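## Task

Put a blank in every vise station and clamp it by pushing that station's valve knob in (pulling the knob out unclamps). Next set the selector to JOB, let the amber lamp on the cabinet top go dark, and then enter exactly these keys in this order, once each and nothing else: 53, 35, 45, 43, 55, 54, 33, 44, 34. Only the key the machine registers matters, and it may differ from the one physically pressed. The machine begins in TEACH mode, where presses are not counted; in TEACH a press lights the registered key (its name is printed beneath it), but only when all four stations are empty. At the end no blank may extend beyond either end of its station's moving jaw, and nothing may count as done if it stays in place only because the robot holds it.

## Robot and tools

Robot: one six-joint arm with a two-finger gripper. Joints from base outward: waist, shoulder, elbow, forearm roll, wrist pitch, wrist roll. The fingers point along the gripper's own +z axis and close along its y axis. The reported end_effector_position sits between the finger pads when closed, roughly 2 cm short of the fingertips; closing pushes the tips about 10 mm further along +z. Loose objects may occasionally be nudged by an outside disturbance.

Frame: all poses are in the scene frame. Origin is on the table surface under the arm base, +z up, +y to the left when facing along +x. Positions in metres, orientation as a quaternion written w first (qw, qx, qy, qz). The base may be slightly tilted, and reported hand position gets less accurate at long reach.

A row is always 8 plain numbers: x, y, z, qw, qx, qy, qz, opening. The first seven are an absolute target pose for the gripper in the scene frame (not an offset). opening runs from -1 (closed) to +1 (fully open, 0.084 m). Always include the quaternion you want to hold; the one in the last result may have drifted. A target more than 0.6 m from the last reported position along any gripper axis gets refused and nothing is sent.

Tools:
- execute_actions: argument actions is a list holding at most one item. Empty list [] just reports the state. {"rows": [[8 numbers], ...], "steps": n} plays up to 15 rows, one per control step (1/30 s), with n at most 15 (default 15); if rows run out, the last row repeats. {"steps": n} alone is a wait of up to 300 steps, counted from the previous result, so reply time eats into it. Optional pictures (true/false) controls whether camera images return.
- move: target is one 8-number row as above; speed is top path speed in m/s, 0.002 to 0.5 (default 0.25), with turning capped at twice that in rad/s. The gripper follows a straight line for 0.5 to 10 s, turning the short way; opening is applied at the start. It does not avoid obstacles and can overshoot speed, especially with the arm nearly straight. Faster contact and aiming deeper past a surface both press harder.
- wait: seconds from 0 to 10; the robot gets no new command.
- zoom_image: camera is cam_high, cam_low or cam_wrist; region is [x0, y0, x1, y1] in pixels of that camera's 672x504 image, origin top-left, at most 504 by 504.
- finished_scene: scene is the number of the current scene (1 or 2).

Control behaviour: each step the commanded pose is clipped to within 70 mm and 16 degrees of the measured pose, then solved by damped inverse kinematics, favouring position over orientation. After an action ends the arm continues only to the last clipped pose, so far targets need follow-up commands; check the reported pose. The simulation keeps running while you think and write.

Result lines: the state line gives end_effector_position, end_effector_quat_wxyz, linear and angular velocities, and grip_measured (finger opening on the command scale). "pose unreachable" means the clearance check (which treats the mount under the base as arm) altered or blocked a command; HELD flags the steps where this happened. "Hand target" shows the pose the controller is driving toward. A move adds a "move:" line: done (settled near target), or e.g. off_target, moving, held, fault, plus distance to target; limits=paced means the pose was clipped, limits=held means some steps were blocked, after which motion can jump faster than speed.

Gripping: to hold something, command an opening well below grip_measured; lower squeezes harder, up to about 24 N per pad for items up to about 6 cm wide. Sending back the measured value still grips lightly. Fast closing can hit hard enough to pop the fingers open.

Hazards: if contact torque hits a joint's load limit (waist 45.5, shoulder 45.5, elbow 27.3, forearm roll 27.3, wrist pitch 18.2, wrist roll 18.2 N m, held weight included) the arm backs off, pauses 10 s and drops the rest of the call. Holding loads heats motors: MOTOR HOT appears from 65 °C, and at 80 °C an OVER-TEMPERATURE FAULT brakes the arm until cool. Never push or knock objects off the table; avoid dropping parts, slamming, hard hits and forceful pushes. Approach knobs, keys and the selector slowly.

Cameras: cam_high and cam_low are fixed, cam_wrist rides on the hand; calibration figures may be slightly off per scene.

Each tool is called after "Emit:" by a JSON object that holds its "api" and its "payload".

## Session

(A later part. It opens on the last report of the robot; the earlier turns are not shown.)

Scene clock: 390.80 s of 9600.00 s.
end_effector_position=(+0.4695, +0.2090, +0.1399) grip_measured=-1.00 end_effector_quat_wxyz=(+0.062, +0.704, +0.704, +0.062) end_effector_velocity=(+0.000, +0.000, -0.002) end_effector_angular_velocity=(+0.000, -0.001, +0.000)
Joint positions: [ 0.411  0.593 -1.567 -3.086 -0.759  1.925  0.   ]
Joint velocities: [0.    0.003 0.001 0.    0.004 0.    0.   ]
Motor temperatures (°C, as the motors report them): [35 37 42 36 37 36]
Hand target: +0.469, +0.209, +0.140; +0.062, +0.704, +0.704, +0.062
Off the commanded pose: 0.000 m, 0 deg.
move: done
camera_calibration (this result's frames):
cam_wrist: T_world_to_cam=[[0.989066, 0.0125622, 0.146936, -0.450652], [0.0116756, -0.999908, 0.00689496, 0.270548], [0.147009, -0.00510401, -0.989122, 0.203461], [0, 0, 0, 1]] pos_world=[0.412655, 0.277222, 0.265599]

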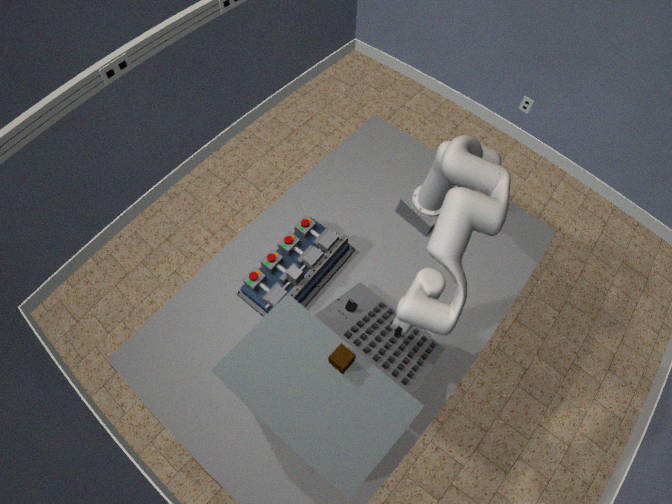

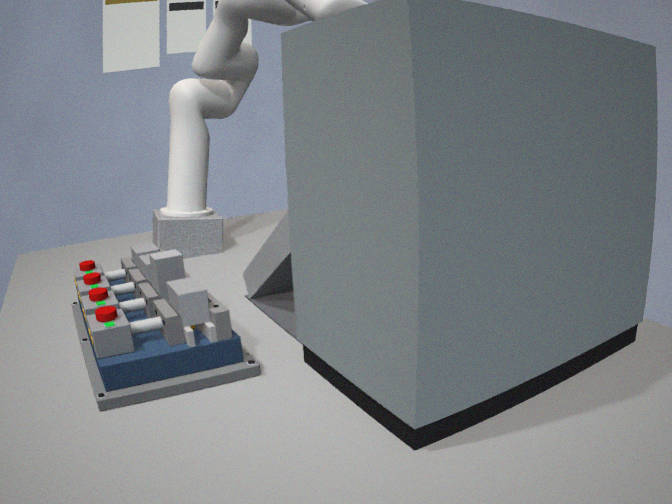

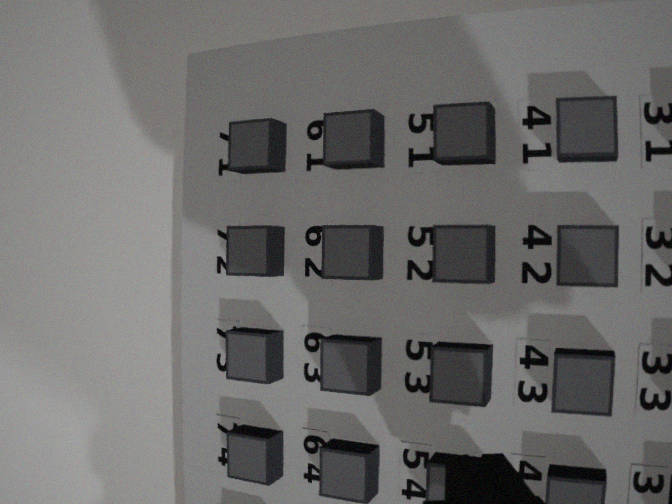

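Emit:
{"api": "move", "payload": {"target": [0.4695,0.209,0.1195,0.0616,0.7044,0.7044,0.0616,-1], "speed": 0.03}}

Emit:
{"api": "move", "payload": {"target": [0.4695,0.209,0.1395,0.0616,0.7044,0.7044,0.0616,-1], "speed": 0.06}}

Scene clock: 393.50 s of 9600.00 s.
end_effector_position=(+0.4698, +0.2092, +0.1223) grip_measured=-1.00 end_effector_quat_wxyz=(+0.062, +0.704, +0.704, +0.062) end_effector_velocity=(+0.000, +0.000, -0.003) end_effector_angular_velocity=(+0.001, -0.002, -0.000)
Joint positions: [ 0.415  0.621 -1.56  -3.085 -0.722  1.926  0.   ]
Joint velocities: [0.    0.004 0.001 0.    0.007 0.001 0.   ]
Motor temperatures (°C, as the motors report them): [35 37 42 36 37 36]
Hand target: +0.469, +0.209, +0.120; +0.062, +0.704, +0.704, +0.062
Off the commanded pose: 0.003 m, 0 deg.
move: done
camera_calibration (this result's frames):
cam_wrist: T_world_to_cam=[[0.988918, 0.0125917, 0.147929, -0.448422], [0.0117484, -0.999909, 0.00657339, 0.270841], [0.147998, -0.00476262, -0.988976, 0.185452], [0, 0, 0, 1]] pos_world=[0.412824, 0.277346, 0.247961]

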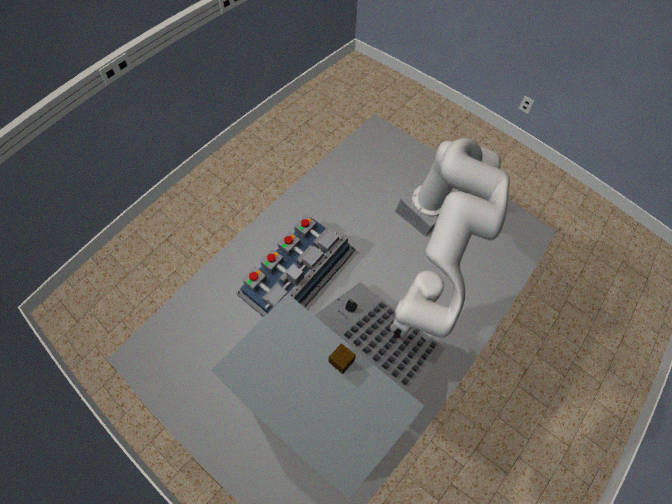

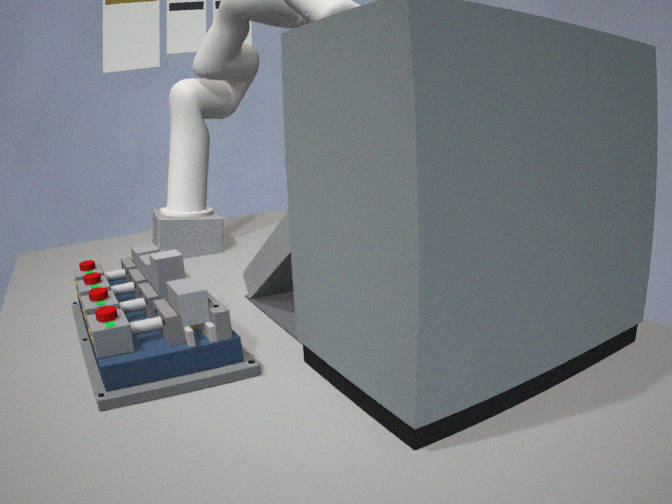

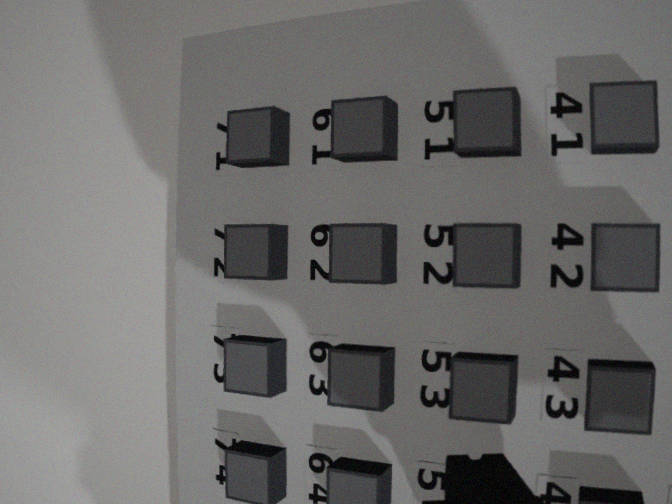

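Scene clock: 394.30 s of 9600.00 s.
end_effector_position=(+0.4694, +0.2090, +0.1390) grip_measured=-1.00 end_effector_quat_wxyz=(+0.062, +0.704, +0.704, +0.061) end_effector_velocity=(-0.000, -0.000, +0.002) end_effector_angular_velocity=(-0.000, +0.001, +0.000)
Joint positions: [ 0.412  0.595 -1.567 -3.085 -0.758  1.924  0.   ]
Joint velocities: [-0.    -0.003 -0.001 -0.    -0.005 -0.     0.   ]
Motor temperatures (°C, as the motors report them): [35 37 42 36 37 36]
Hand target: +0.470, +0.209, +0.139; +0.062, +0.704, +0.704, +0.062
Off the commanded pose: 0.000 m, 0 deg.
move: done
camera_calibration (this result's frames):
cam_wrist: T_world_to_cam=[[0.989158, 0.012622, 0.146308, -0.450397], [0.0117163, -0.999907, 0.0070499, 0.270474], [0.146384, -0.00525926, -0.989214, 0.202976], [0, 0, 0, 1]] pos_world=[0.412633, 0.277201, 0.264777]

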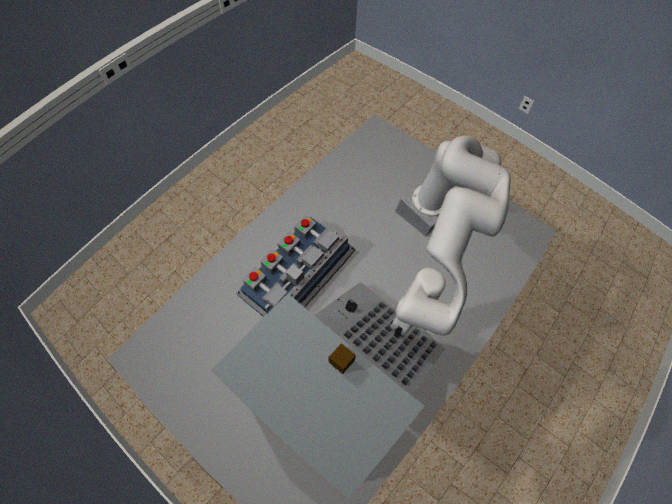

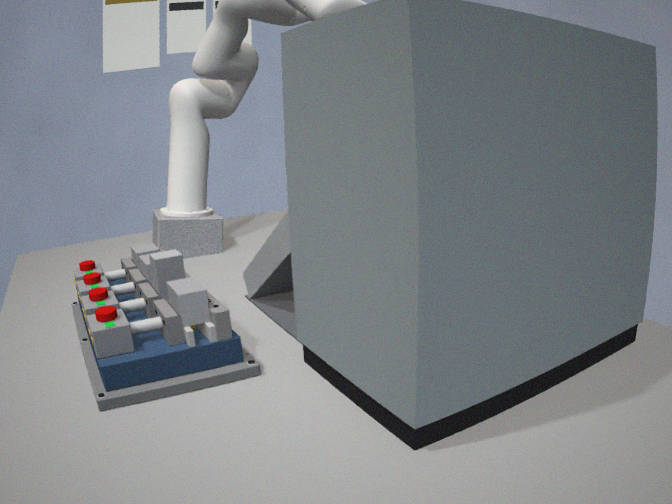

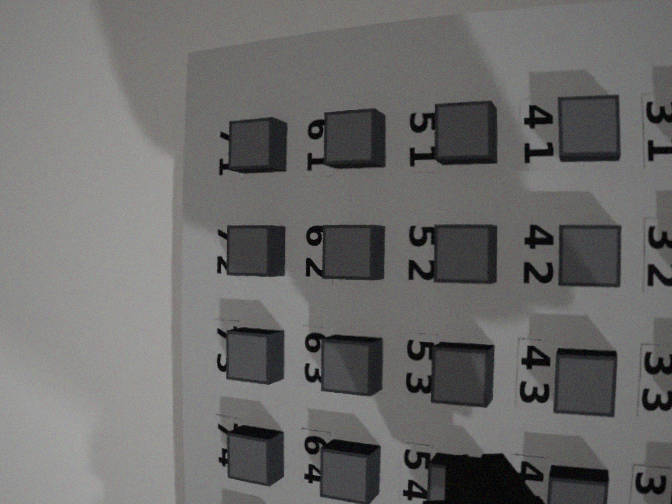

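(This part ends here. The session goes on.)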